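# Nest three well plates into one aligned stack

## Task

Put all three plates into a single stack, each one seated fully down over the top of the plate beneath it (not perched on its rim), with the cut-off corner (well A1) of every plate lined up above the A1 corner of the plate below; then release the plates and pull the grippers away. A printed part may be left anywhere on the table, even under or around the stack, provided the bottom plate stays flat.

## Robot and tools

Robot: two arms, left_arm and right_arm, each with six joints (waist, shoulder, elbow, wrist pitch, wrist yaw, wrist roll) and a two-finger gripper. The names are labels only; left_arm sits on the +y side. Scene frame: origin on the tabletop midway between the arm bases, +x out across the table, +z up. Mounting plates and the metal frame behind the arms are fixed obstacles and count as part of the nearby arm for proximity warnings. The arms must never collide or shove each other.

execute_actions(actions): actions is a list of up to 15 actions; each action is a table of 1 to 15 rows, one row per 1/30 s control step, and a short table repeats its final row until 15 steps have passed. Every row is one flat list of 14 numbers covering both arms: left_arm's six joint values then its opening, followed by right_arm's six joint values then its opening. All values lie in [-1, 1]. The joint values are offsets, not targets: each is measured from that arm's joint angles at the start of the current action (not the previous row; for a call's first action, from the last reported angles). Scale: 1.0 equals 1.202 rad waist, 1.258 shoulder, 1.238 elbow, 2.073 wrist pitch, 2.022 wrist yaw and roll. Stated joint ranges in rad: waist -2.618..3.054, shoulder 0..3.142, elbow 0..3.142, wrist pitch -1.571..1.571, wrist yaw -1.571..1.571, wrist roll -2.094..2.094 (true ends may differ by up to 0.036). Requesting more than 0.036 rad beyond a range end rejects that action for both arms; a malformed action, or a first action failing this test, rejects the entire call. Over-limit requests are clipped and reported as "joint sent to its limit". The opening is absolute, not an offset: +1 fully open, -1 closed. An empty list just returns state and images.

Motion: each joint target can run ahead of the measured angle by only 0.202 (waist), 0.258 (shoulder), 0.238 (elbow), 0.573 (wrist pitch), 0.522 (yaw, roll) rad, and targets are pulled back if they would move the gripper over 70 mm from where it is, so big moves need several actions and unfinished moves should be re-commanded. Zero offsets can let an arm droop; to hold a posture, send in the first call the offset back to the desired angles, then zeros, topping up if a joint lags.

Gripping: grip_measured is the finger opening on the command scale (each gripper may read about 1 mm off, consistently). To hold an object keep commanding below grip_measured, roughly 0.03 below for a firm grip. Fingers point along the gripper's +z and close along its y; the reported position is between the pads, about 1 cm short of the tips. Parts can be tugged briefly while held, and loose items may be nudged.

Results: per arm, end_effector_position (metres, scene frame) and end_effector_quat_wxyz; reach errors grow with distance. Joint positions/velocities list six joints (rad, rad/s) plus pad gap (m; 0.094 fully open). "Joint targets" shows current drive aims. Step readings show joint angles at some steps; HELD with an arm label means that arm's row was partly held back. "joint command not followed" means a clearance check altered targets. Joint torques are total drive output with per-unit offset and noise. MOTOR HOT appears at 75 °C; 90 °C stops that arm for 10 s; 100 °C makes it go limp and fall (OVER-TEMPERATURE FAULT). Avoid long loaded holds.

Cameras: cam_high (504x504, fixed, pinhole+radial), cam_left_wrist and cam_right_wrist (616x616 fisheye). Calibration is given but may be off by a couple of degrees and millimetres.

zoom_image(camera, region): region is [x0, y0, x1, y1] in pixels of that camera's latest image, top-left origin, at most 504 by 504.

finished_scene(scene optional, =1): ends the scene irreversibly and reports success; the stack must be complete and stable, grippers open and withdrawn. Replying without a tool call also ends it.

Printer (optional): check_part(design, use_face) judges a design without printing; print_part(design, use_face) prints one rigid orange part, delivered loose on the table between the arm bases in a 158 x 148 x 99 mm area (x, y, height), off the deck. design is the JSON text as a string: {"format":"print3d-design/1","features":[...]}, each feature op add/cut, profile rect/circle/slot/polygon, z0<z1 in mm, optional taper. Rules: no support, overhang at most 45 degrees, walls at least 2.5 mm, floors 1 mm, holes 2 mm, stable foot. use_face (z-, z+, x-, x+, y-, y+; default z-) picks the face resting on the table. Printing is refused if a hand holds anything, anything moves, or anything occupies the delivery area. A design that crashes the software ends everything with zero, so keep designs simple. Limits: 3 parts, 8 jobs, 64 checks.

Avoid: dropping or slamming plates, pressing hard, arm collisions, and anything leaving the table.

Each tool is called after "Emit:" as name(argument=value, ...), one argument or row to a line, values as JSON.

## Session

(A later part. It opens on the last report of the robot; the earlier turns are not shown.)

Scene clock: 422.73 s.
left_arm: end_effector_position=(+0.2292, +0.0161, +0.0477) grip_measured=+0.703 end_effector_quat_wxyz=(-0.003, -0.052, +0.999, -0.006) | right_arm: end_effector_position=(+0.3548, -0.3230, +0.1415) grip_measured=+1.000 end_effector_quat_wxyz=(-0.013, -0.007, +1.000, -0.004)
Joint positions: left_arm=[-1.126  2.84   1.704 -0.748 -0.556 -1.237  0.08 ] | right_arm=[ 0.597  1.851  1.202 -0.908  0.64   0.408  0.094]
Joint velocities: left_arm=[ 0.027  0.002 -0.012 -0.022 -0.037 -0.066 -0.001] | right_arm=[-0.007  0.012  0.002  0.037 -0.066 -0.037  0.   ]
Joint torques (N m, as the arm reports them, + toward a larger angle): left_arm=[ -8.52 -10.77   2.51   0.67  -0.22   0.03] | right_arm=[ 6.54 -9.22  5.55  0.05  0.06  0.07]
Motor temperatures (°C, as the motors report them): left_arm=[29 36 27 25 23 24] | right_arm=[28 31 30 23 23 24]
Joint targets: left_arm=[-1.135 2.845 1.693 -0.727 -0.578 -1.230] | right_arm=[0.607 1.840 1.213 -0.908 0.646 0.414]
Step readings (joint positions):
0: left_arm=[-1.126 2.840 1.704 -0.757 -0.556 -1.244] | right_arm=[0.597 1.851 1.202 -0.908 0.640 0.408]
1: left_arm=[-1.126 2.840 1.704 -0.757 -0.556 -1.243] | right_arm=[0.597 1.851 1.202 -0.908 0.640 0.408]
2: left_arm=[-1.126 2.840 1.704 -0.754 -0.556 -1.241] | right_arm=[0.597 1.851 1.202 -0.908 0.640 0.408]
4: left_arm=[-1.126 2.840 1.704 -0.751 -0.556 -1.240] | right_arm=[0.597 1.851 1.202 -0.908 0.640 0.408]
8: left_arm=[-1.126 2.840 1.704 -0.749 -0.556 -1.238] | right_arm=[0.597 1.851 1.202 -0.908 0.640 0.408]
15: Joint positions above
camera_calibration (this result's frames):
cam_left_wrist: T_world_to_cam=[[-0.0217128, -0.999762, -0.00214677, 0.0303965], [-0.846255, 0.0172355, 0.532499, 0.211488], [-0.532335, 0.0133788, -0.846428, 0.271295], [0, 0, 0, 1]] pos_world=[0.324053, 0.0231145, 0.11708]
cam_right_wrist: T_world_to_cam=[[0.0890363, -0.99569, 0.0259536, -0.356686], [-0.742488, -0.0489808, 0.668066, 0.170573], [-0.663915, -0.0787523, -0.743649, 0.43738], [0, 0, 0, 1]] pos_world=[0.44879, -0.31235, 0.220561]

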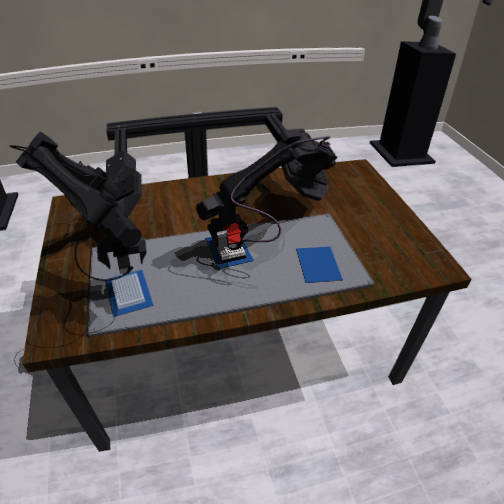

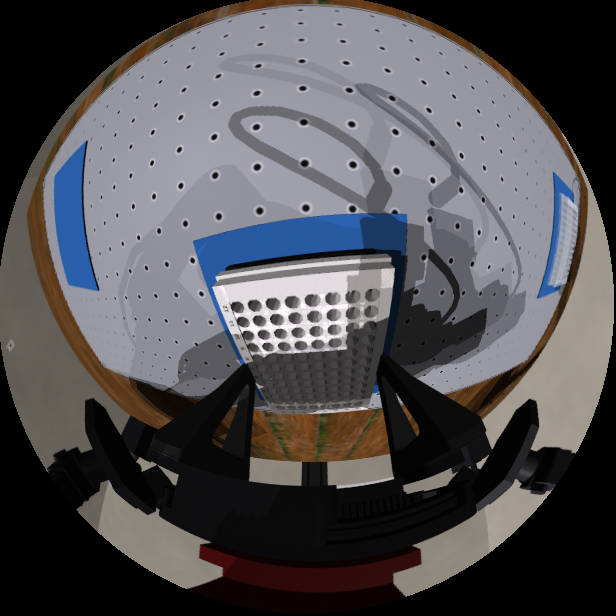

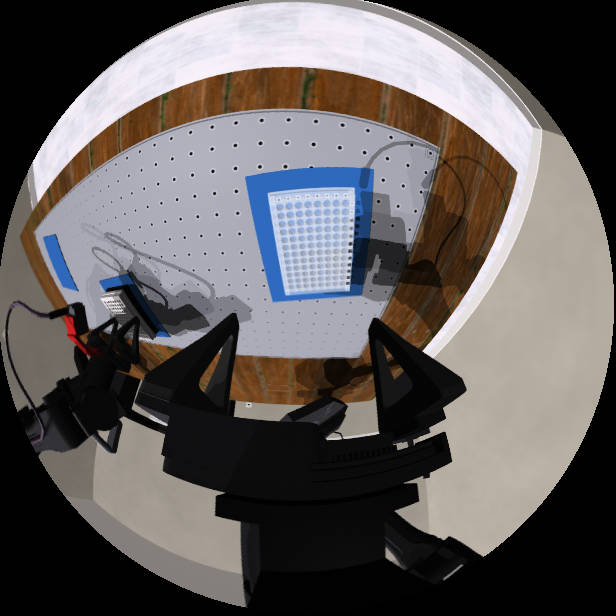

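Emit:
execute_actions(
  actions=[
    [[-0.0075,0.016,-0.002,0.009,-0.011,0.0045,0.67,0.008,-0.009,0.009,0,0.003,0.003,1],[-0.0075,0.016,-0.002,0.009,-0.011,0.0045,0.67,0.008,-0.009,0.009,0,0.003,0.003,1],[-0.0075,0.007,-0.002,0.009,-0.011,0.0045,0.67,0.008,-0.009,0.009,0,0.003,0.003,1]],
  ],
)

Emit:
zoom_image(
  camera="cam_left_wrist",
  region=[190, 200, 420, 320],
)

Emit:
zoom_image(
  camera="cam_right_wrist",
  region=[80, 260, 180, 350],
)

Scene clock: 431.67 s.
left_arm: end_effector_position=(+0.2290, +0.0162, +0.0460) grip_measured=+0.703 end_effector_quat_wxyz=(-0.001, -0.051, +0.999, -0.005) | right_arm: end_effector_position=(+0.3548, -0.3230, +0.1415) grip_measured=+1.000 end_effector_quat_wxyz=(-0.013, -0.007, +1.000, -0.004)
Joint positions: left_arm=[-1.126  2.845  1.704 -0.745 -0.561 -1.236  0.08 ] | right_arm=[ 0.597  1.851  1.202 -0.908  0.64   0.408  0.094]
Joint velocities: left_arm=[-0.027 -0.007  0.002 -0.007 -0.066 -0.007  0.   ] | right_arm=[0.012 0.017 0.002 0.007 0.051 0.051 0.   ]
Joint torques (N m, as the arm reports them, + toward a larger angle): left_arm=[ -8.52 -10.87   3.14   0.64  -0.17   0.04] | right_arm=[ 6.55 -9.22  5.52  0.04  0.05  0.05]
Motor temperatures (°C, as the motors report them): left_arm=[29 35 27 25 23 24] | right_arm=[28 32 30 23 23 24]
Joint targets: left_arm=[-1.135 2.849 1.702 -0.729 -0.578 -1.228] | right_arm=[0.607 1.840 1.213 -0.908 0.646 0.414]
Step readings (joint positions):
0: left_arm=[-1.126 2.840 1.704 -0.748 -0.556 -1.237] | right_arm=[0.597 1.851 1.202 -0.908 0.640 0.408]
1: left_arm=[-1.126 2.842 1.704 -0.748 -0.556 -1.236] | right_arm=[0.597 1.851 1.202 -0.908 0.640 0.408]
2: left_arm=[-1.126 2.844 1.704 -0.746 -0.558 -1.236] | right_arm=[0.597 1.851 1.202 -0.908 0.640 0.408]
4: left_arm=[-1.126 2.845 1.704 -0.745 -0.561 -1.236] | right_arm=[0.597 1.851 1.202 -0.908 0.640 0.408]
8: left_arm=[-1.126 2.845 1.704 -0.745 -0.561 -1.236] | right_arm=[0.597 1.851 1.202 -0.908 0.640 0.408]
15: Joint positions above
camera_calibration (this result's frames):
cam_left_wrist: T_world_to_cam=[[-0.0236138, -0.999706, -0.00550668, 0.0311467], [-0.848326, 0.0171231, 0.529197, 0.212776], [-0.528947, 0.0171678, -0.848481, 0.26901], [0, 0, 0, 1]] pos_world=[0.323531, 0.0228758, 0.115821]
cam_right_wrist: T_world_to_cam=[[0.0890363, -0.99569, 0.0259536, -0.356686], [-0.742488, -0.0489808, 0.668066, 0.170573], [-0.663915, -0.0787523, -0.743649, 0.43738], [0, 0, 0, 1]] pos_world=[0.44879, -0.31235, 0.220561]

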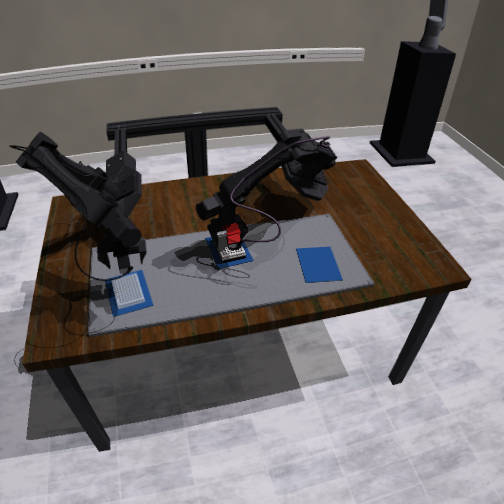

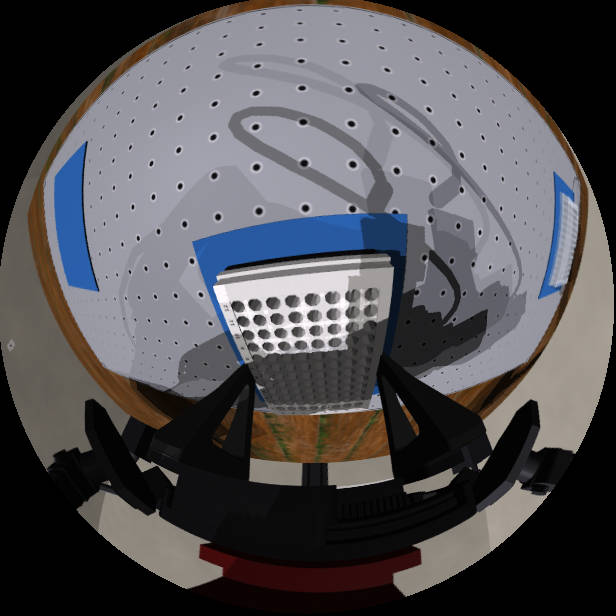

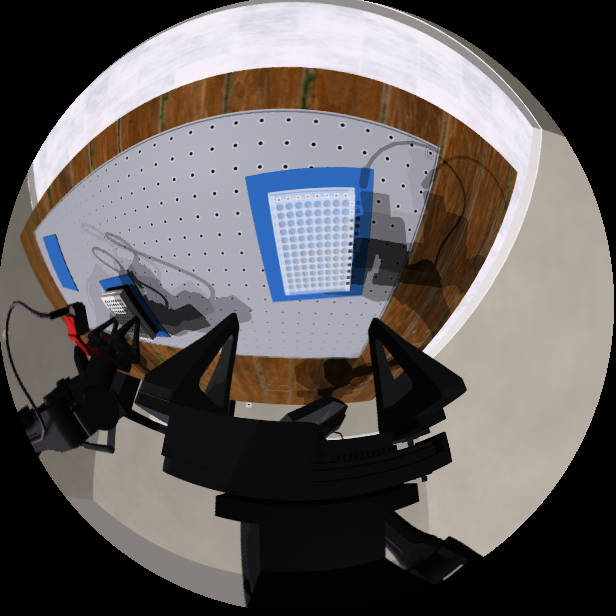

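Region (190, 200, 420, 320) of cam_left_wrist's 616x616 image, scaled by 2.191, with more detail than that image has; it fills the top 263 rows of this view, and the rest is white.

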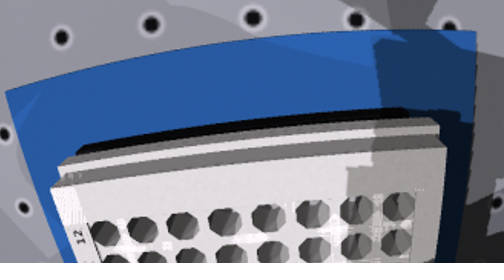

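Region (80, 260, 180, 350) of cam_right_wrist's 616x616 image, scaled by 5.040, with more detail than that image has; it fills the top 454 rows of this view, and the rest is white.

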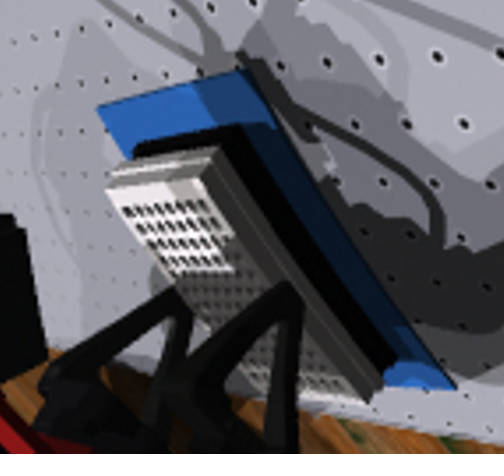

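Emit:
execute_actions(
  actions=[
    [[-0.0075,0.002,-0.002,-0.0135,0.01,0.004,0.67,0.008,-0.009,0.009,0,0.003,0.003,1]],
  ],
)

Emit:
zoom_image(
  camera="cam_left_wrist",
  region=[190, 200, 420, 320],
)

Scene clock: 450.67 s.
left_arm: end_effector_position=(+0.2282, +0.0164, +0.0460) grip_measured=+0.703 end_effector_quat_wxyz=(-0.003, -0.050, +0.999, -0.005) | right_arm: end_effector_position=(+0.3548, -0.3230, +0.1415) grip_measured=+1.000 end_effector_quat_wxyz=(-0.013, -0.007, +1.000, -0.004)
Joint positions: left_arm=[-1.126  2.845  1.704 -0.747 -0.557 -1.234  0.08 ] | right_arm=[ 0.597  1.851  1.202 -0.908  0.64   0.408  0.094]
Joint velocities: left_arm=[-0.037  0.007 -0.007 -0.051 -0.095 -0.007  0.   ] | right_arm=[ 0.007 -0.002  0.022  0.037  0.051 -0.081  0.   ]
Joint torques (N m, as the arm reports them, + toward a larger angle): left_arm=[ -8.53 -11.02   3.15   0.3    0.19   0.03] | right_arm=[ 6.56 -9.21  5.55  0.04  0.06  0.06]
Motor temperatures (°C, as the motors report them): left_arm=[29 34 27 25 23 24] | right_arm=[28 32 30 23 23 24]
Joint targets: left_arm=[-1.135 2.847 1.702 -0.773 -0.540 -1.227] | right_arm=[0.607 1.840 1.213 -0.908 0.646 0.414]
Step readings (joint positions):
0: left_arm=[-1.126 2.845 1.704 -0.745 -0.561 -1.236] | right_arm=[0.597 1.851 1.202 -0.908 0.640 0.408]
1: left_arm=[-1.126 2.845 1.704 -0.746 -0.559 -1.235] | right_arm=[0.597 1.851 1.202 -0.908 0.640 0.408]
2: left_arm=[-1.126 2.845 1.704 -0.746 -0.558 -1.235] | right_arm=[0.597 1.851 1.202 -0.908 0.640 0.408]
4: left_arm=[-1.126 2.845 1.704 -0.747 -0.558 -1.235] | right_arm=[0.597 1.851 1.202 -0.908 0.640 0.408]
8: left_arm=[-1.126 2.845 1.704 -0.747 -0.557 -1.234] | right_arm=[0.597 1.851 1.202 -0.908 0.640 0.408]
15: Joint positions above
camera_calibration (this result's frames):
cam_left_wrist: T_world_to_cam=[[-0.0262087, -0.999642, -0.00541553, 0.0318399], [-0.846278, 0.0193035, 0.532391, 0.211501], [-0.532096, 0.0185363, -0.846481, 0.269225], [0, 0, 0, 1]] pos_world=[0.323077, 0.0227553, 0.115465]
cam_right_wrist: T_world_to_cam=[[0.0890363, -0.99569, 0.0259536, -0.356686], [-0.742488, -0.0489808, 0.668066, 0.170573], [-0.663915, -0.0787523, -0.743649, 0.43738], [0, 0, 0, 1]] pos_world=[0.44879, -0.31235, 0.220561]

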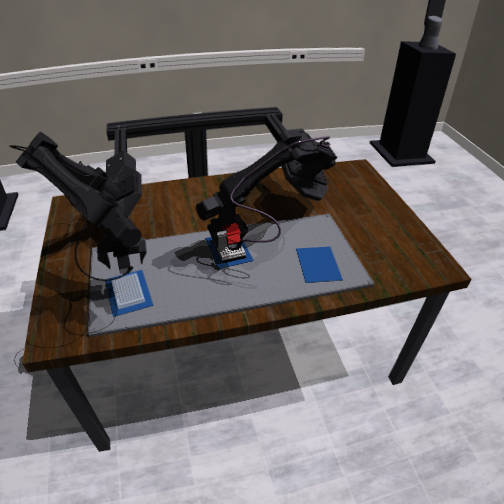

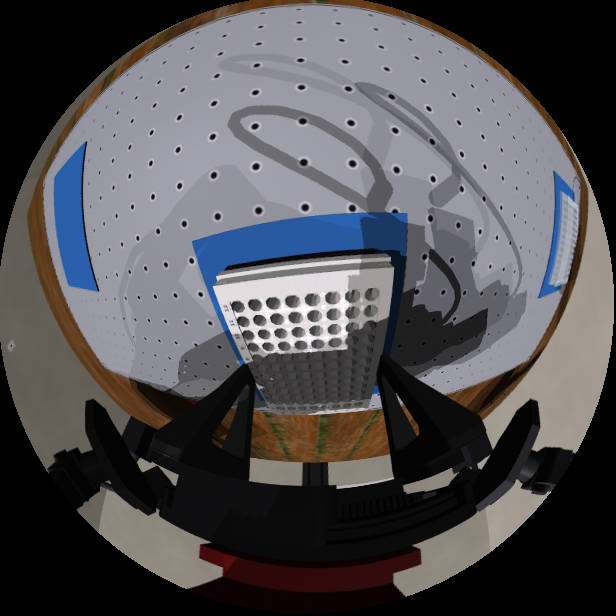

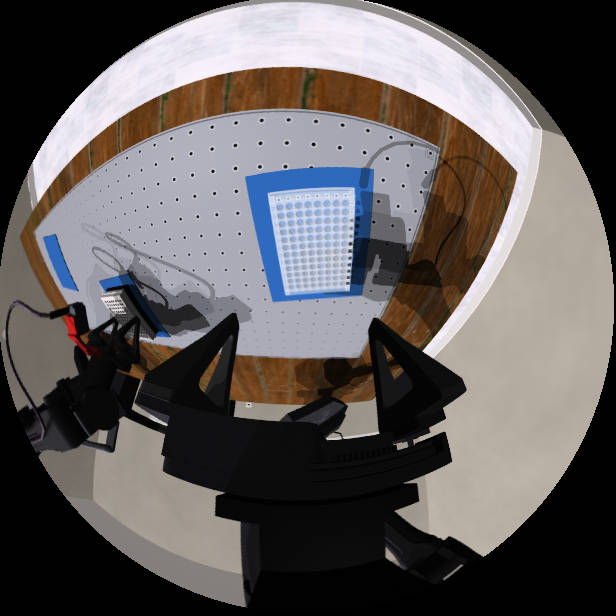

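Region (190, 200, 420, 320) of cam_left_wrist's 616x616 image, scaled by 2.191, with more detail than that image has; it fills the top 263 rows of this view, and the rest is white.

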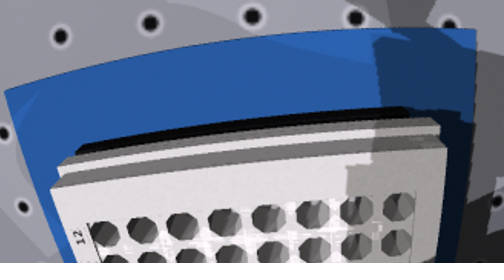

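Emit:
execute_actions(
  actions=[
    [[-0.022,0.0,-0.002,-0.014,-0.0015,0.002,0.67,0.008,-0.009,0.009,0,0.003,0.003,1]],
  ],
)

Emit:
zoom_image(
  camera="cam_left_wrist",
  region=[190, 200, 420, 320],
)

Scene clock: 458.83 s.
left_arm: end_effector_position=(+0.2263, +0.0176, +0.0468) grip_measured=+0.703 end_effector_quat_wxyz=(-0.004, -0.046, +0.999, -0.002) | right_arm: end_effector_position=(+0.3548, -0.3230, +0.1415) grip_measured=+1.000 end_effector_quat_wxyz=(-0.013, -0.007, +1.000, -0.004)
Joint positions: left_arm=[-1.129  2.845  1.704 -0.757 -0.556 -1.234  0.08 ] | right_arm=[ 0.597  1.851  1.202 -0.908  0.64   0.408  0.094]
Joint velocities: left_arm=[-0.012 -0.007  0.002  0.007 -0.007 -0.037 -0.   ] | right_arm=[ 0.022 -0.007 -0.012 -0.066 -0.022  0.037  0.   ]
Joint torques (N m, as the arm reports them, + toward a larger angle): left_arm=[ -9.88 -11.25   3.13   0.35  -0.05   0.01] | right_arm=[ 6.54 -9.23  5.54  0.05  0.06  0.06]
Motor temperatures (°C, as the motors report them): left_arm=[29 34 27 24 23 24] | right_arm=[29 32 30 23 23 24]
Joint targets: left_arm=[-1.152 2.845 1.702 -0.776 -0.561 -1.230] | right_arm=[0.607 1.840 1.213 -0.908 0.646 0.414]
Step readings (joint positions):
0: left_arm=[-1.126 2.845 1.704 -0.747 -0.557 -1.234] | right_arm=[0.597 1.851 1.202 -0.908 0.640 0.408]
1: left_arm=[-1.126 2.845 1.704 -0.747 -0.558 -1.234] | right_arm=[0.597 1.851 1.202 -0.908 0.640 0.408]
2: left_arm=[-1.127 2.845 1.704 -0.747 -0.558 -1.234] | right_arm=[0.597 1.851 1.202 -0.908 0.640 0.408]
4: left_arm=[-1.129 2.845 1.704 -0.749 -0.558 -1.234] | right_arm=[0.597 1.851 1.202 -0.908 0.640 0.408]
8: left_arm=[-1.129 2.845 1.704 -0.756 -0.556 -1.234] | right_arm=[0.597 1.851 1.202 -0.908 0.640 0.408]
15: Joint positions above
camera_calibration (this result's frames):
cam_left_wrist: T_world_to_cam=[[-0.0342918, -0.999348, -0.0113339, 0.0351144], [-0.844609, 0.0229157, 0.534893, 0.208939], [-0.534284, 0.0279152, -0.844844, 0.26909], [0, 0, 0, 1]] pos_world=[0.321447, 0.0227918, 0.115977]
cam_right_wrist: T_world_to_cam=[[0.0890363, -0.99569, 0.0259536, -0.356686], [-0.742488, -0.0489808, 0.668066, 0.170573], [-0.663915, -0.0787523, -0.743649, 0.43738], [0, 0, 0, 1]] pos_world=[0.44879, -0.31235, 0.220561]

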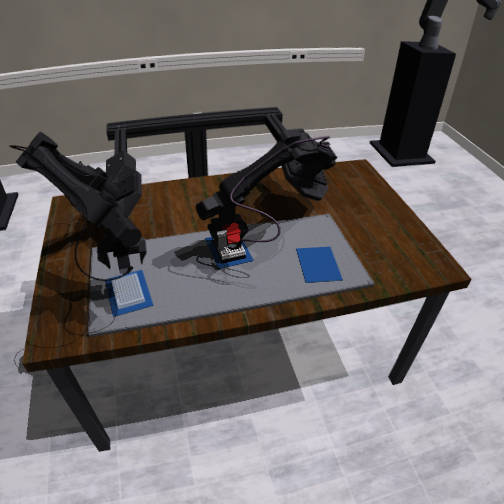

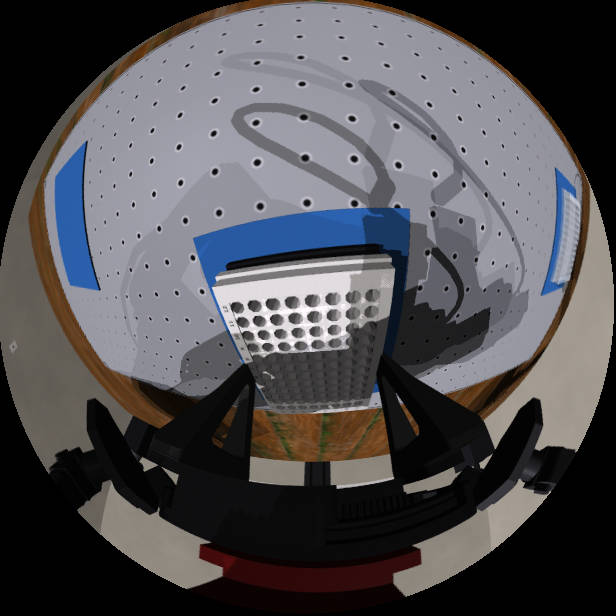

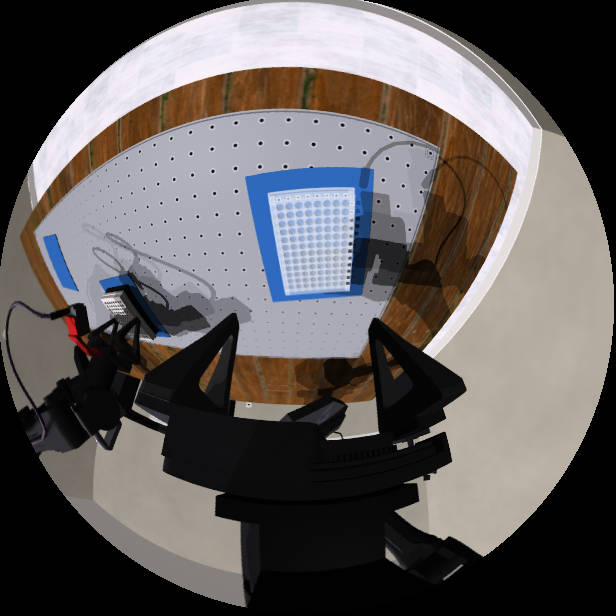

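Region (190, 200, 420, 320) of cam_left_wrist's 616x616 image, scaled by 2.191, with more detail than that image has; it fills the top 263 rows of this view, and the rest is white.

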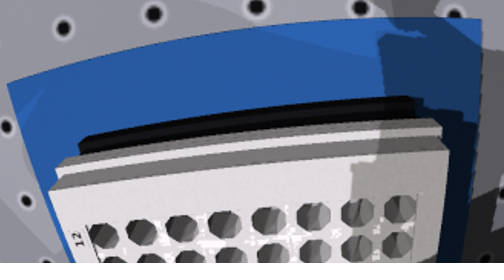

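On target. Release gently (a few mm drop).

Emit:
execute_actions(
  actions=[
    [[-0.019,0.0,-0.002,-0.009,-0.002,0.002,0.76,0.008,-0.009,0.009,0,0.003,0.003,1]],
  ],
)

Emit:
zoom_image(
  camera="cam_left_wrist",
  region=[190, 200, 420, 430],
)

Emit:
zoom_image(
  camera="cam_right_wrist",
  region=[80, 260, 180, 350],
)

Scene clock: 467.43 s.
left_arm: end_effector_position=(+0.2262, +0.0177, +0.0468) grip_measured=+0.760 end_effector_quat_wxyz=(-0.004, -0.046, +0.999, -0.002) | right_arm: end_effector_position=(+0.3548, -0.3230, +0.1415) grip_measured=+1.000 end_effector_quat_wxyz=(-0.013, -0.007, +1.000, -0.004)
Joint positions: left_arm=[-1.129  2.845  1.704 -0.757 -0.555 -1.234  0.083] | right_arm=[ 0.597  1.851  1.202 -0.908  0.64   0.408  0.094]
Joint velocities: left_arm=[-0.007 -0.007  0.007  0.037  0.066  0.022 -0.   ] | right_arm=[-0.012  0.007  0.002  0.022 -0.022  0.022  0.   ]
Joint torques (N m, as the arm reports them, + toward a larger angle): left_arm=[ -9.85 -11.25   3.13   0.35  -0.03   0.01] | right_arm=[ 6.54 -9.24  5.57  0.05  0.05  0.05]
Motor temperatures (°C, as the motors report them): left_arm=[30 35 27 24 23 24] | right_arm=[29 32 30 23 23 24]
Joint targets: left_arm=[-1.152 2.845 1.702 -0.775 -0.560 -1.230] | right_arm=[0.607 1.840 1.213 -0.908 0.646 0.414]
Step readings (joint positions):
0: left_arm=[-1.129 2.845 1.704 -0.757 -0.556 -1.234] | right_arm=[0.597 1.851 1.202 -0.908 0.640 0.408]
1: left_arm=[-1.129 2.845 1.704 -0.757 -0.556 -1.234] | right_arm=[0.597 1.851 1.202 -0.908 0.640 0.408]
2: left_arm=[-1.129 2.845 1.704 -0.757 -0.556 -1.234] | right_arm=[0.597 1.851 1.202 -0.908 0.640 0.408]
4: left_arm=[-1.129 2.845 1.704 -0.757 -0.556 -1.234] | right_arm=[0.597 1.851 1.202 -0.908 0.640 0.408]
8: left_arm=[-1.129 2.845 1.704 -0.757 -0.555 -1.234] | right_arm=[0.597 1.851 1.202 -0.908 0.640 0.408]
15: Joint positions above
camera_calibration (this result's frames):
cam_left_wrist: T_world_to_cam=[[-0.0347109, -0.99933, -0.0115695, 0.0353106], [-0.844085, 0.0231165, 0.535711, 0.208612], [-0.535085, 0.0283607, -0.844322, 0.269133], [0, 0, 0, 1]] pos_world=[0.321321, 0.0228318, 0.115888]
cam_right_wrist: T_world_to_cam=[[0.0890363, -0.99569, 0.0259536, -0.356686], [-0.742488, -0.0489808, 0.668066, 0.170573], [-0.663915, -0.0787523, -0.743649, 0.43738], [0, 0, 0, 1]] pos_world=[0.44879, -0.31235, 0.220561]

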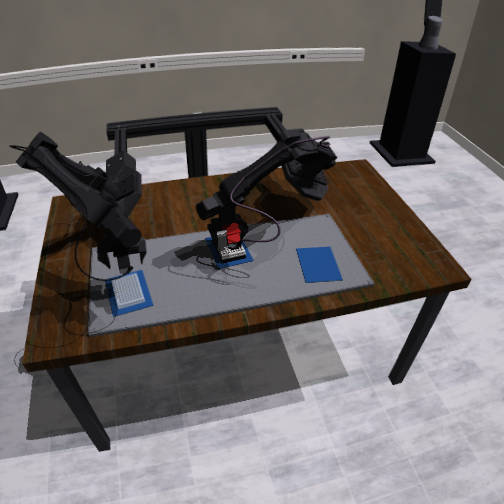

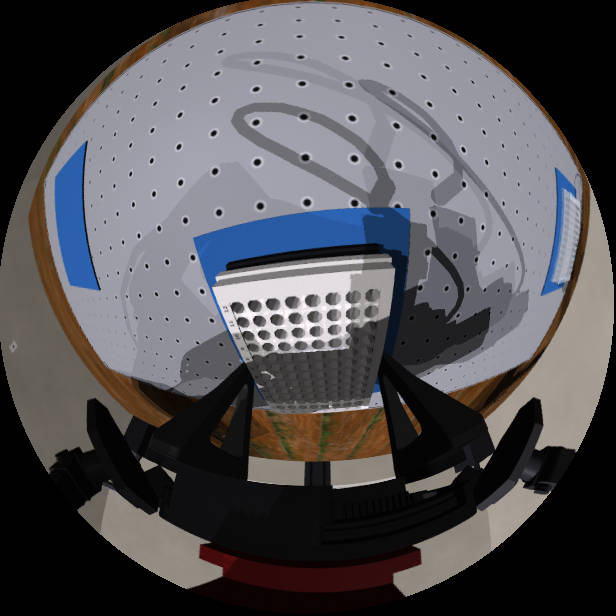

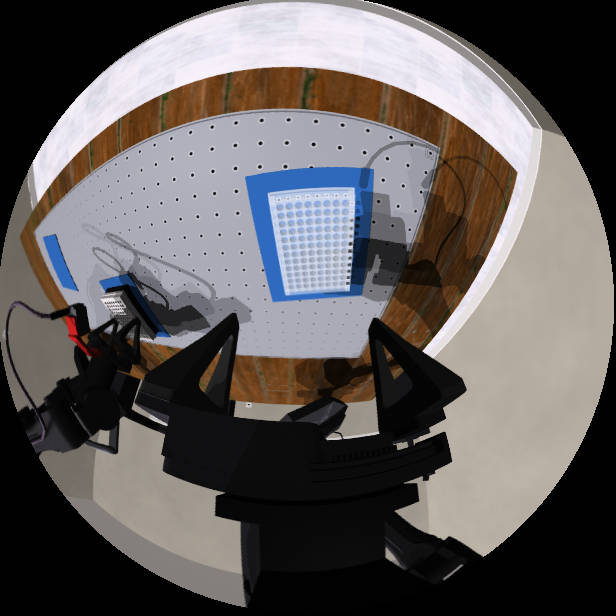

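Region (190, 200, 420, 430) of cam_left_wrist's 616x616 image, scaled by 2.191, with more detail than that image has.

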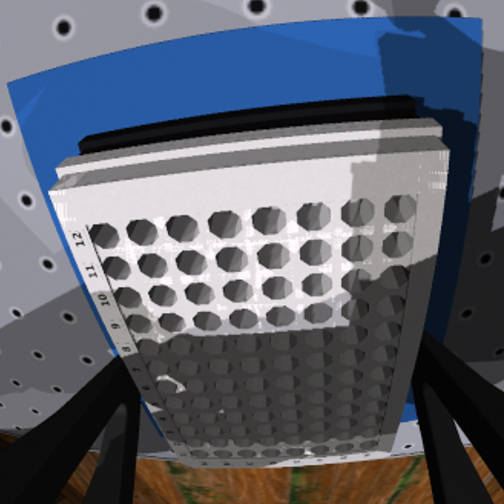

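Region (80, 260, 180, 350) of cam_right_wrist's 616x616 image, scaled by 5.040, with more detail than that image has; it fills the top 454 rows of this view, and the rest is white.

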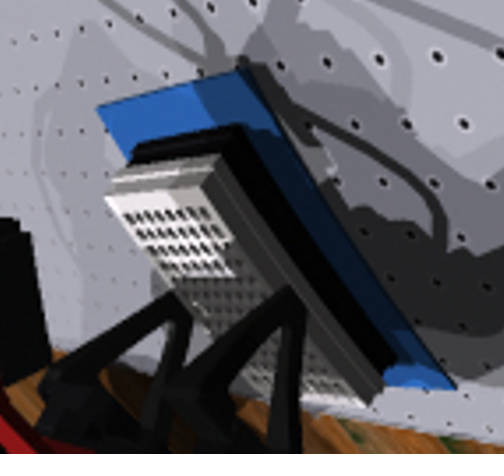

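Emit:
execute_actions(
  actions=[
    [[-0.019,0.0,-0.002,-0.009,-0.002,0.002,0.68,0.008,-0.009,0.009,0,0.003,0.003,1]],
    [[-0.019,0.0,-0.002,-0.009,-0.0135,0.002,0.68,0.008,-0.009,0.009,0,0.003,0.003,1]],
  ],
)

Scene clock: 476.33 s.
left_arm: end_effector_position=(+0.2263, +0.0178, +0.0468) grip_measured=+0.703 end_effector_quat_wxyz=(-0.004, -0.046, +0.999, -0.001) | right_arm: end_effector_position=(+0.3548, -0.3230, +0.1415) grip_measured=+1.000 end_effector_quat_wxyz=(-0.013, -0.007, +1.000, -0.004)
Joint positions: left_arm=[-1.129  2.845  1.704 -0.757 -0.556 -1.234  0.08 ] | right_arm=[ 0.597  1.851  1.202 -0.908  0.64   0.408  0.094]
Joint velocities: left_arm=[ 0.002 -0.017  0.007  0.037 -0.051 -0.007 -0.   ] | right_arm=[-0.017 -0.012  0.002  0.007  0.037 -0.081  0.   ]
Joint torques (N m, as the arm reports them, + toward a larger angle): left_arm=[ -9.83 -11.26   3.12   0.34  -0.27   0.  ] | right_arm=[ 6.54 -9.24  5.55  0.05  0.06  0.07]
Motor temperatures (°C, as the motors report them): left_arm=[30 35 27 24 23 24] | right_arm=[29 32 30 23 23 24]
Joint targets: left_arm=[-1.152 2.845 1.702 -0.776 -0.582 -1.230] | right_arm=[0.607 1.840 1.213 -0.908 0.646 0.414]
Step readings (joint positions; steps 1 to 15: 1st action; 16 to 30: 2nd action):
0: left_arm=[-1.129 2.845 1.704 -0.757 -0.555 -1.234] | right_arm=[0.597 1.851 1.202 -0.908 0.640 0.408]
1: left_arm=[-1.129 2.845 1.704 -0.757 -0.555 -1.234] | right_arm=[0.597 1.851 1.202 -0.908 0.640 0.408]
2: left_arm=[-1.129 2.845 1.704 -0.757 -0.555 -1.234] | right_arm=[0.597 1.851 1.202 -0.908 0.640 0.408]
4: left_arm=[-1.129 2.845 1.704 -0.757 -0.555 -1.234] | right_arm=[0.597 1.851 1.202 -0.908 0.640 0.408]
8: left_arm=[-1.129 2.845 1.704 -0.757 -0.555 -1.234] | right_arm=[0.597 1.851 1.202 -0.908 0.640 0.408]
15: left_arm=[-1.129 2.845 1.704 -0.757 -0.555 -1.234] | right_arm=[0.597 1.851 1.202 -0.908 0.640 0.408]
16: left_arm=[-1.129 2.845 1.704 -0.757 -0.556 -1.234] | right_arm=[0.597 1.851 1.202 -0.908 0.640 0.408]
17: left_arm=[-1.129 2.845 1.704 -0.757 -0.556 -1.234] | right_arm=[0.597 1.851 1.202 -0.908 0.640 0.408]
19: left_arm=[-1.129 2.845 1.704 -0.757 -0.556 -1.234] | right_arm=[0.597 1.851 1.202 -0.908 0.640 0.408]
23: left_arm=[-1.129 2.845 1.704 -0.757 -0.556 -1.234] | right_arm=[0.597 1.851 1.202 -0.908 0.640 0.408]
30: Joint positions above
camera_calibration (this result's frames):
cam_left_wrist: T_world_to_cam=[[-0.034699, -0.999325, -0.0120809, 0.0354228], [-0.844642, 0.0228623, 0.534843, 0.208939], [-0.534206, 0.0287625, -0.844865, 0.269048], [0, 0, 0, 1]] pos_world=[0.321435, 0.0228836, 0.115988]
cam_right_wrist: T_world_to_cam=[[0.0890363, -0.99569, 0.0259536, -0.356686], [-0.742488, -0.0489808, 0.668066, 0.170573], [-0.663915, -0.0787523, -0.743649, 0.43738], [0, 0, 0, 1]] pos_world=[0.44879, -0.31235, 0.220561]

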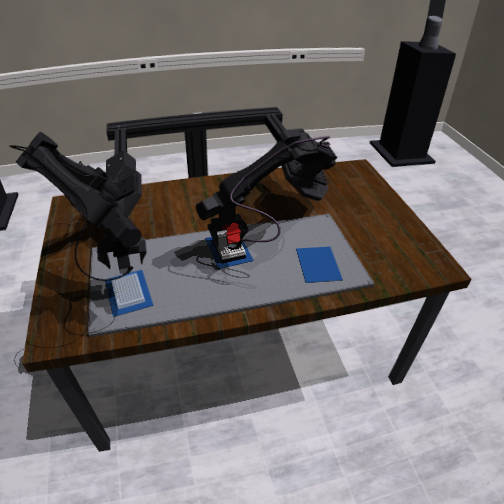

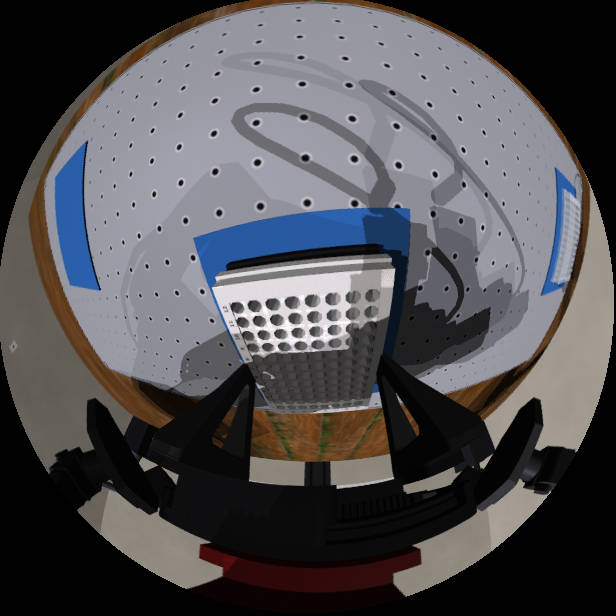

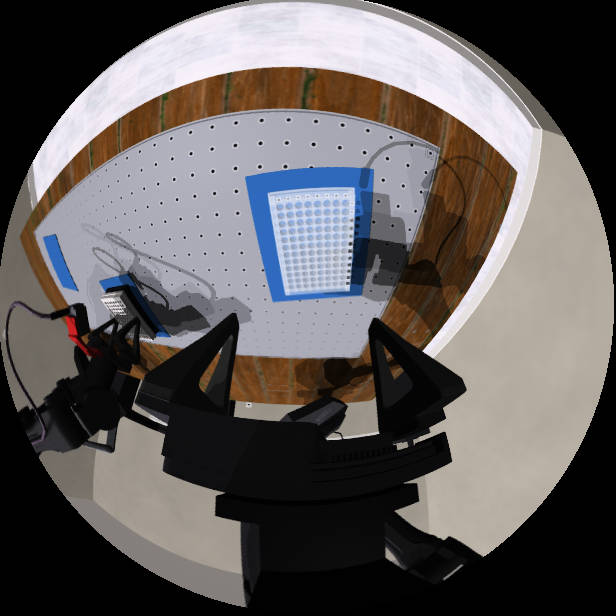

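Emit:
execute_actions(
  actions=[
    [[-0.019,0.0,-0.002,-0.009,-0.002,0.002,1,0.008,-0.009,0.009,0,0.003,0.003,1]],
    [[0.008,0.021,-0.016,0.035,-0.013,0.014,1,0.008,-0.009,0.009,0,0.003,0.003,1]],
  ],
)

Scene clock: 484.87 s.
left_arm: end_effector_position=(+0.2234, +0.0194, +0.0290) grip_measured=+1.000 end_effector_quat_wxyz=(-0.006, -0.045, +0.999, +0.001) | right_arm: end_effector_position=(+0.3548, -0.3230, +0.1415) grip_measured=+1.000 end_effector_quat_wxyz=(-0.013, -0.007, +1.000, -0.004)
Joint positions: left_arm=[-1.109  2.875  1.689 -0.707 -0.561 -1.213  0.094] | right_arm=[ 0.597  1.851  1.202 -0.908  0.64   0.408  0.094]
Joint velocities: left_arm=[ 0.007  0.012 -0.002  0.037 -0.051 -0.022  0.   ] | right_arm=[ 0.002 -0.002  0.002 -0.051 -0.081  0.037  0.   ]
Joint torques (N m, as the arm reports them, + toward a larger angle): left_arm=[ -8.71 -11.51   2.87   0.62  -0.22   0.03] | right_arm=[ 6.57 -9.25  5.52  0.03  0.05  0.07]
Motor temperatures (°C, as the motors report them): left_arm=[30 35 27 24 23 24] | right_arm=[29 32 30 23 23 24]
Joint targets: left_arm=[-1.120 2.871 1.684 -0.688 -0.582 -1.206] | right_arm=[0.607 1.840 1.213 -0.908 0.646 0.414]
Step readings (joint positions; steps 1 to 15: 1st action; 16 to 30: 2nd action):
0: left_arm=[-1.129 2.845 1.704 -0.757 -0.556 -1.234] | right_arm=[0.597 1.851 1.202 -0.908 0.640 0.408]
1: left_arm=[-1.129 2.845 1.704 -0.757 -0.556 -1.234] | right_arm=[0.597 1.851 1.202 -0.908 0.640 0.408]
2: left_arm=[-1.129 2.845 1.704 -0.758 -0.556 -1.234] | right_arm=[0.597 1.851 1.202 -0.908 0.640 0.408]
4: left_arm=[-1.129 2.845 1.704 -0.759 -0.556 -1.234] | right_arm=[0.597 1.851 1.202 -0.908 0.640 0.408]
8: left_arm=[-1.129 2.845 1.704 -0.760 -0.556 -1.234] | right_arm=[0.597 1.851 1.202 -0.908 0.640 0.408]
15: left_arm=[-1.129 2.845 1.704 -0.760 -0.556 -1.234] | right_arm=[0.597 1.851 1.202 -0.908 0.640 0.408]
16: left_arm=[-1.128 2.846 1.702 -0.754 -0.557 -1.231] | right_arm=[0.597 1.851 1.202 -0.908 0.640 0.408]
17: left_arm=[-1.126 2.849 1.701 -0.743 -0.558 -1.227] | right_arm=[0.597 1.851 1.202 -0.908 0.640 0.408]
19: left_arm=[-1.119 2.859 1.698 -0.725 -0.559 -1.222] | right_arm=[0.597 1.851 1.202 -0.908 0.640 0.408]
23: left_arm=[-1.109 2.873 1.690 -0.714 -0.560 -1.216] | right_arm=[0.597 1.851 1.202 -0.908 0.640 0.408]
30: Joint positions above
camera_calibration (this result's frames):
cam_left_wrist: T_world_to_cam=[[-0.036994, -0.99918, -0.0164366, 0.0373967], [-0.842038, 0.0223101, 0.538956, 0.215264], [-0.538148, 0.0337784, -0.842173, 0.253097], [0, 0, 0, 1]] pos_world=[0.318848, 0.0240143, 0.0977481]
cam_right_wrist: T_world_to_cam=[[0.0890363, -0.99569, 0.0259536, -0.356686], [-0.742488, -0.0489808, 0.668066, 0.170573], [-0.663915, -0.0787523, -0.743649, 0.43738], [0, 0, 0, 1]] pos_world=[0.44879, -0.31235, 0.220561]

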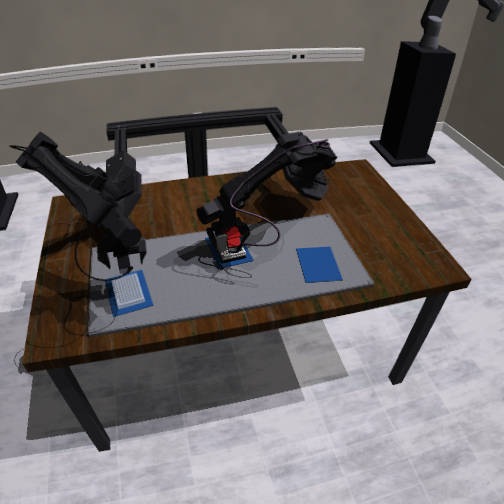

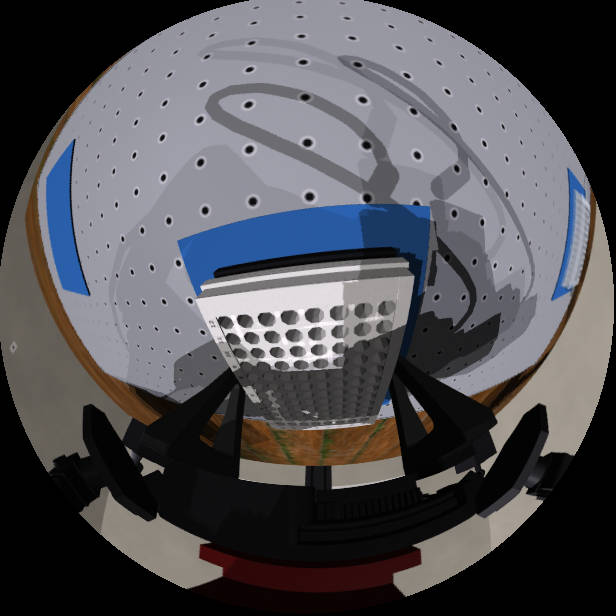

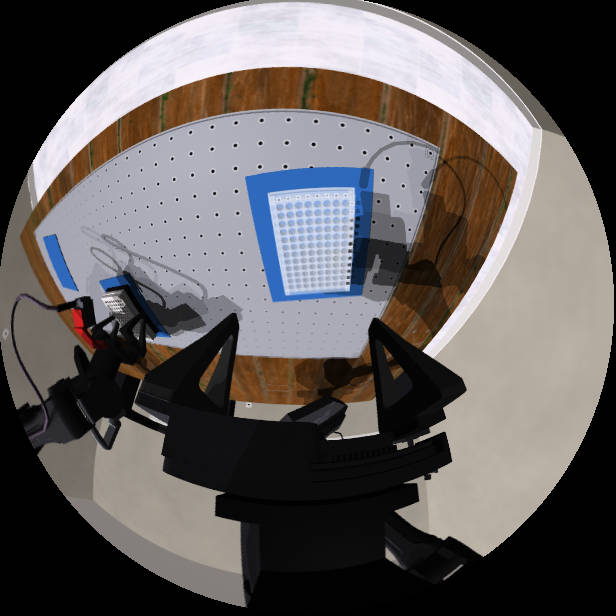

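Emit:
execute_actions(
  actions=[
    [[-0.009,-0.003,-0.004,0.014,-0.01,0.003,1,0.008,-0.009,0.009,0,0.003,0.003,1]],
    [[-0.009,-0.003,-0.004,0.009,-0.01,0.003,0.76,0.008,-0.009,0.009,0,0.003,0.003,1]],
  ],
)

Emit:
execute_actions(
  actions=[
    [[-0.009,-0.003,-0.004,0.009,-0.01,0.003,0.9,0.008,-0.009,0.009,0,0.003,0.003,1]],
  ],
)

Emit:
zoom_image(
  camera="cam_left_wrist",
  region=[170, 200, 440, 440],
)

Emit:
zoom_image(
  camera="cam_right_wrist",
  region=[80, 260, 180, 350],
)

Scene clock: 495.20 s.
left_arm: end_effector_position=(+0.2248, +0.0169, +0.0289) grip_measured=+0.789 end_effector_quat_wxyz=(-0.004, -0.048, +0.999, -0.004) | right_arm: end_effector_position=(+0.3548, -0.3230, +0.1415) grip_measured=+1.000 end_effector_quat_wxyz=(-0.013, -0.007, +1.000, -0.004)
Joint positions: left_arm=[-1.109  2.875  1.689 -0.695 -0.561 -1.212  0.084] | right_arm=[ 0.597  1.851  1.202 -0.908  0.64   0.408  0.094]
Joint velocities: left_arm=[ 0.002 -0.002 -0.007 -0.007 -0.051 -0.022 -0.001] | right_arm=[ 0.012  0.002  0.002  0.066  0.007 -0.037  0.   ]
Joint torques (N m, as the arm reports them, + toward a larger angle): left_arm=[ -8.74 -11.61   2.82   0.64  -0.21   0.02] | right_arm=[ 6.53 -9.21  5.55  0.04  0.05  0.07]
Motor temperatures (°C, as the motors report them): left_arm=[30 35 27 24 23 24] | right_arm=[29 32 30 23 23 24]
Joint targets: left_arm=[-1.120 2.871 1.684 -0.677 -0.581 -1.206] | right_arm=[0.607 1.840 1.213 -0.908 0.646 0.414]
Step readings (joint positions; steps 1 to 15: 1st action; 16 to 30: 2nd action):
0: left_arm=[-1.109 2.875 1.689 -0.705 -0.561 -1.212] | right_arm=[0.597 1.851 1.202 -0.908 0.640 0.408]
1: left_arm=[-1.109 2.875 1.689 -0.704 -0.561 -1.212] | right_arm=[0.597 1.851 1.202 -0.908 0.640 0.408]
2: left_arm=[-1.109 2.875 1.689 -0.703 -0.561 -1.212] | right_arm=[0.597 1.851 1.202 -0.908 0.640 0.408]
4: left_arm=[-1.109 2.875 1.689 -0.700 -0.561 -1.212] | right_arm=[0.597 1.851 1.202 -0.908 0.640 0.408]
8: left_arm=[-1.109 2.875 1.689 -0.697 -0.561 -1.212] | right_arm=[0.597 1.851 1.202 -0.908 0.640 0.408]
15: left_arm=[-1.109 2.875 1.689 -0.696 -0.561 -1.212] | right_arm=[0.597 1.851 1.202 -0.908 0.640 0.408]
16: left_arm=[-1.109 2.875 1.689 -0.696 -0.561 -1.212] | right_arm=[0.597 1.851 1.202 -0.908 0.640 0.408]
17: left_arm=[-1.109 2.875 1.689 -0.695 -0.561 -1.212] | right_arm=[0.597 1.851 1.202 -0.908 0.640 0.408]
19: left_arm=[-1.109 2.875 1.689 -0.695 -0.561 -1.212] | right_arm=[0.597 1.851 1.202 -0.908 0.640 0.408]
23: left_arm=[-1.109 2.875 1.689 -0.695 -0.561 -1.212] | right_arm=[0.597 1.851 1.202 -0.908 0.640 0.408]
30: Joint positions above
camera_calibration (this result's frames):
cam_left_wrist: T_world_to_cam=[[-0.0310661, -0.999492, -0.0071341, 0.0333285], [-0.845096, 0.0224547, 0.534142, 0.217304], [-0.533711, 0.0226228, -0.845364, 0.253198], [0, 0, 0, 1]] pos_world=[0.319813, 0.022704, 0.0982114]
cam_right_wrist: T_world_to_cam=[[0.0890363, -0.99569, 0.0259536, -0.356686], [-0.742488, -0.0489808, 0.668066, 0.170573], [-0.663915, -0.0787523, -0.743649, 0.43738], [0, 0, 0, 1]] pos_world=[0.44879, -0.31235, 0.220561]

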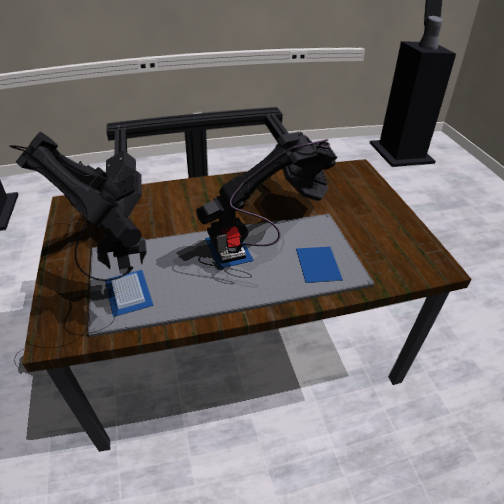

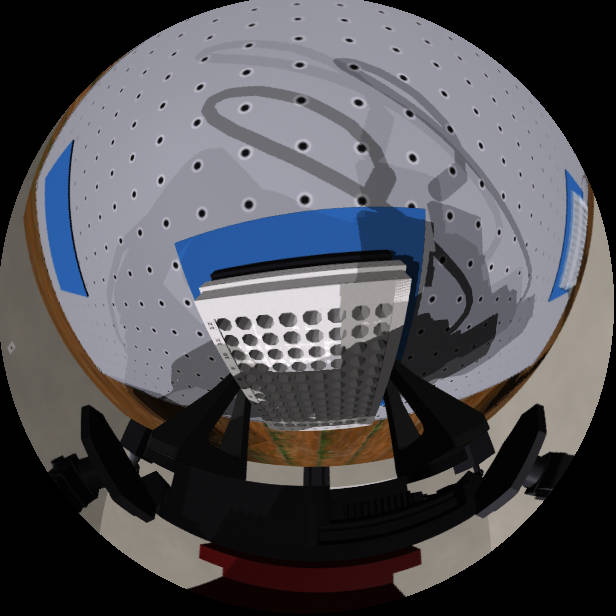

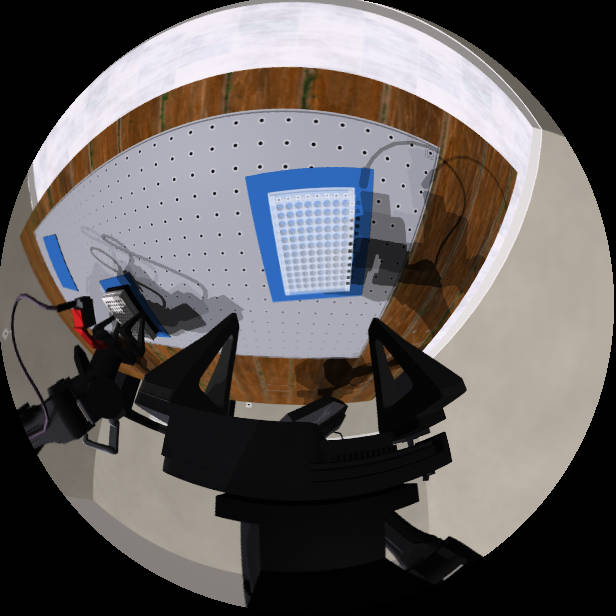

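Scene clock: 495.70 s.
left_arm: end_effector_position=(+0.2249, +0.0166, +0.0289) grip_measured=+0.898 end_effector_quat_wxyz=(-0.003, -0.048, +0.999, -0.005) | right_arm: end_effector_position=(+0.3548, -0.3230, +0.1415) grip_measured=+1.000 end_effector_quat_wxyz=(-0.013, -0.007, +1.000, -0.004)
Joint positions: left_arm=[-1.109  2.875  1.689 -0.693 -0.561 -1.212  0.089] | right_arm=[ 0.597  1.851  1.202 -0.908  0.64   0.408  0.094]
Joint velocities: left_arm=[-0.002  0.002 -0.007 -0.022 -0.051 -0.037  0.   ] | right_arm=[-0.012 -0.022 -0.007  0.037  0.037 -0.037  0.   ]
Joint torques (N m, as the arm reports them, + toward a larger angle): left_arm=[ -8.71 -11.61   2.82   0.65  -0.21   0.03] | right_arm=[ 6.54 -9.2   5.52  0.06  0.06  0.06]
Motor temperatures (°C, as the motors report them): left_arm=[30 35 27 24 23 24] | right_arm=[29 32 30 23 23 24]
Joint targets: left_arm=[-1.120 2.871 1.684 -0.676 -0.582 -1.206] | right_arm=[0.607 1.840 1.213 -0.908 0.646 0.414]
Step readings (joint positions):
0: left_arm=[-1.109 2.875 1.689 -0.695 -0.561 -1.212] | right_arm=[0.597 1.851 1.202 -0.908 0.640 0.408]
1: left_arm=[-1.109 2.875 1.689 -0.694 -0.561 -1.212] | right_arm=[0.597 1.851 1.202 -0.908 0.640 0.408]
2: left_arm=[-1.109 2.875 1.689 -0.693 -0.561 -1.212] | right_arm=[0.597 1.851 1.202 -0.908 0.640 0.408]
4: left_arm=[-1.109 2.875 1.689 -0.693 -0.561 -1.212] | right_arm=[0.597 1.851 1.202 -0.908 0.640 0.408]
8: left_arm=[-1.109 2.875 1.689 -0.693 -0.561 -1.212] | right_arm=[0.597 1.851 1.202 -0.908 0.640 0.408]
15: Joint positions above
camera_calibration (this result's frames):
cam_left_wrist: T_world_to_cam=[[-0.0302379, -0.999525, -0.00599705, 0.0328112], [-0.845414, 0.0223739, 0.533643, 0.217523], [-0.533255, 0.0212062, -0.845689, 0.253216], [0, 0, 0, 1]] pos_world=[0.319918, 0.022559, 0.0982592]
cam_right_wrist: T_world_to_cam=[[0.0890363, -0.99569, 0.0259536, -0.356686], [-0.742488, -0.0489808, 0.668066, 0.170573], [-0.663915, -0.0787523, -0.743649, 0.43738], [0, 0, 0, 1]] pos_world=[0.44879, -0.31235, 0.220561]

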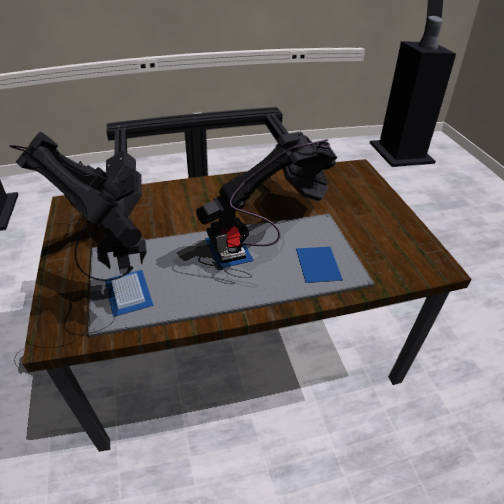

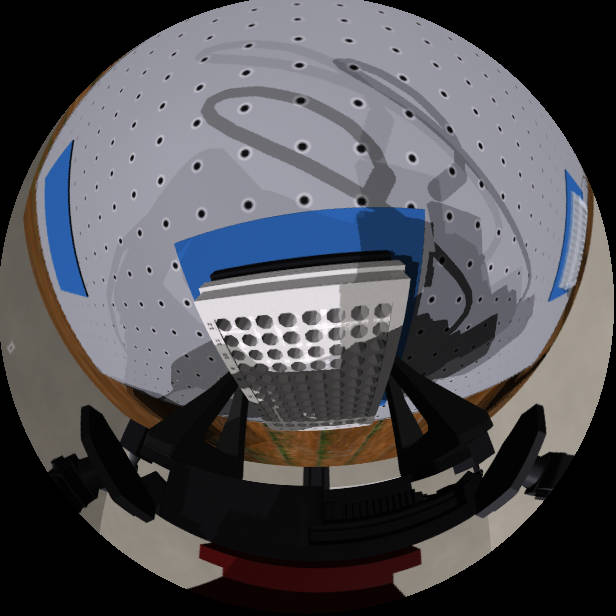

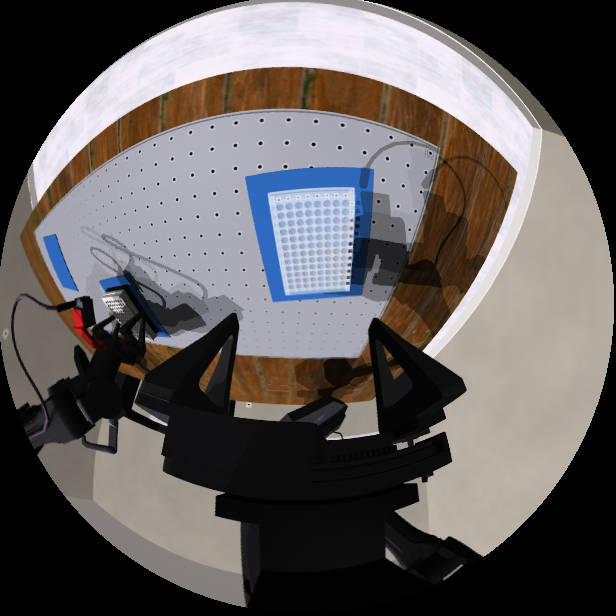

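Region (170, 200, 440, 440) of cam_left_wrist's 616x616 image, scaled by 1.867, with more detail than that image has.

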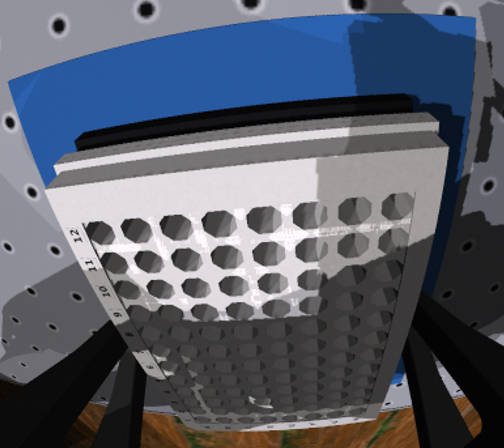

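Region (80, 260, 180, 350) of cam_right_wrist's 616x616 image, scaled by 5.040, with more detail than that image has; it fills the top 454 rows of this view, and the rest is white.

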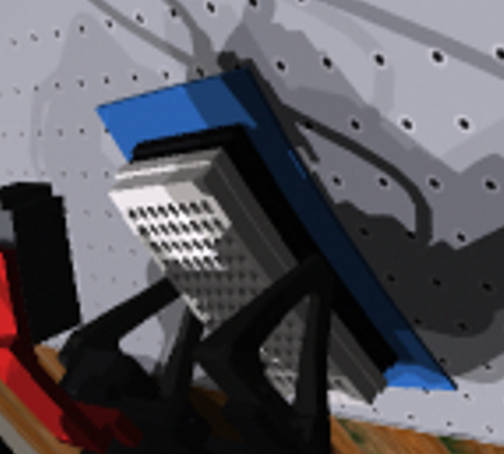

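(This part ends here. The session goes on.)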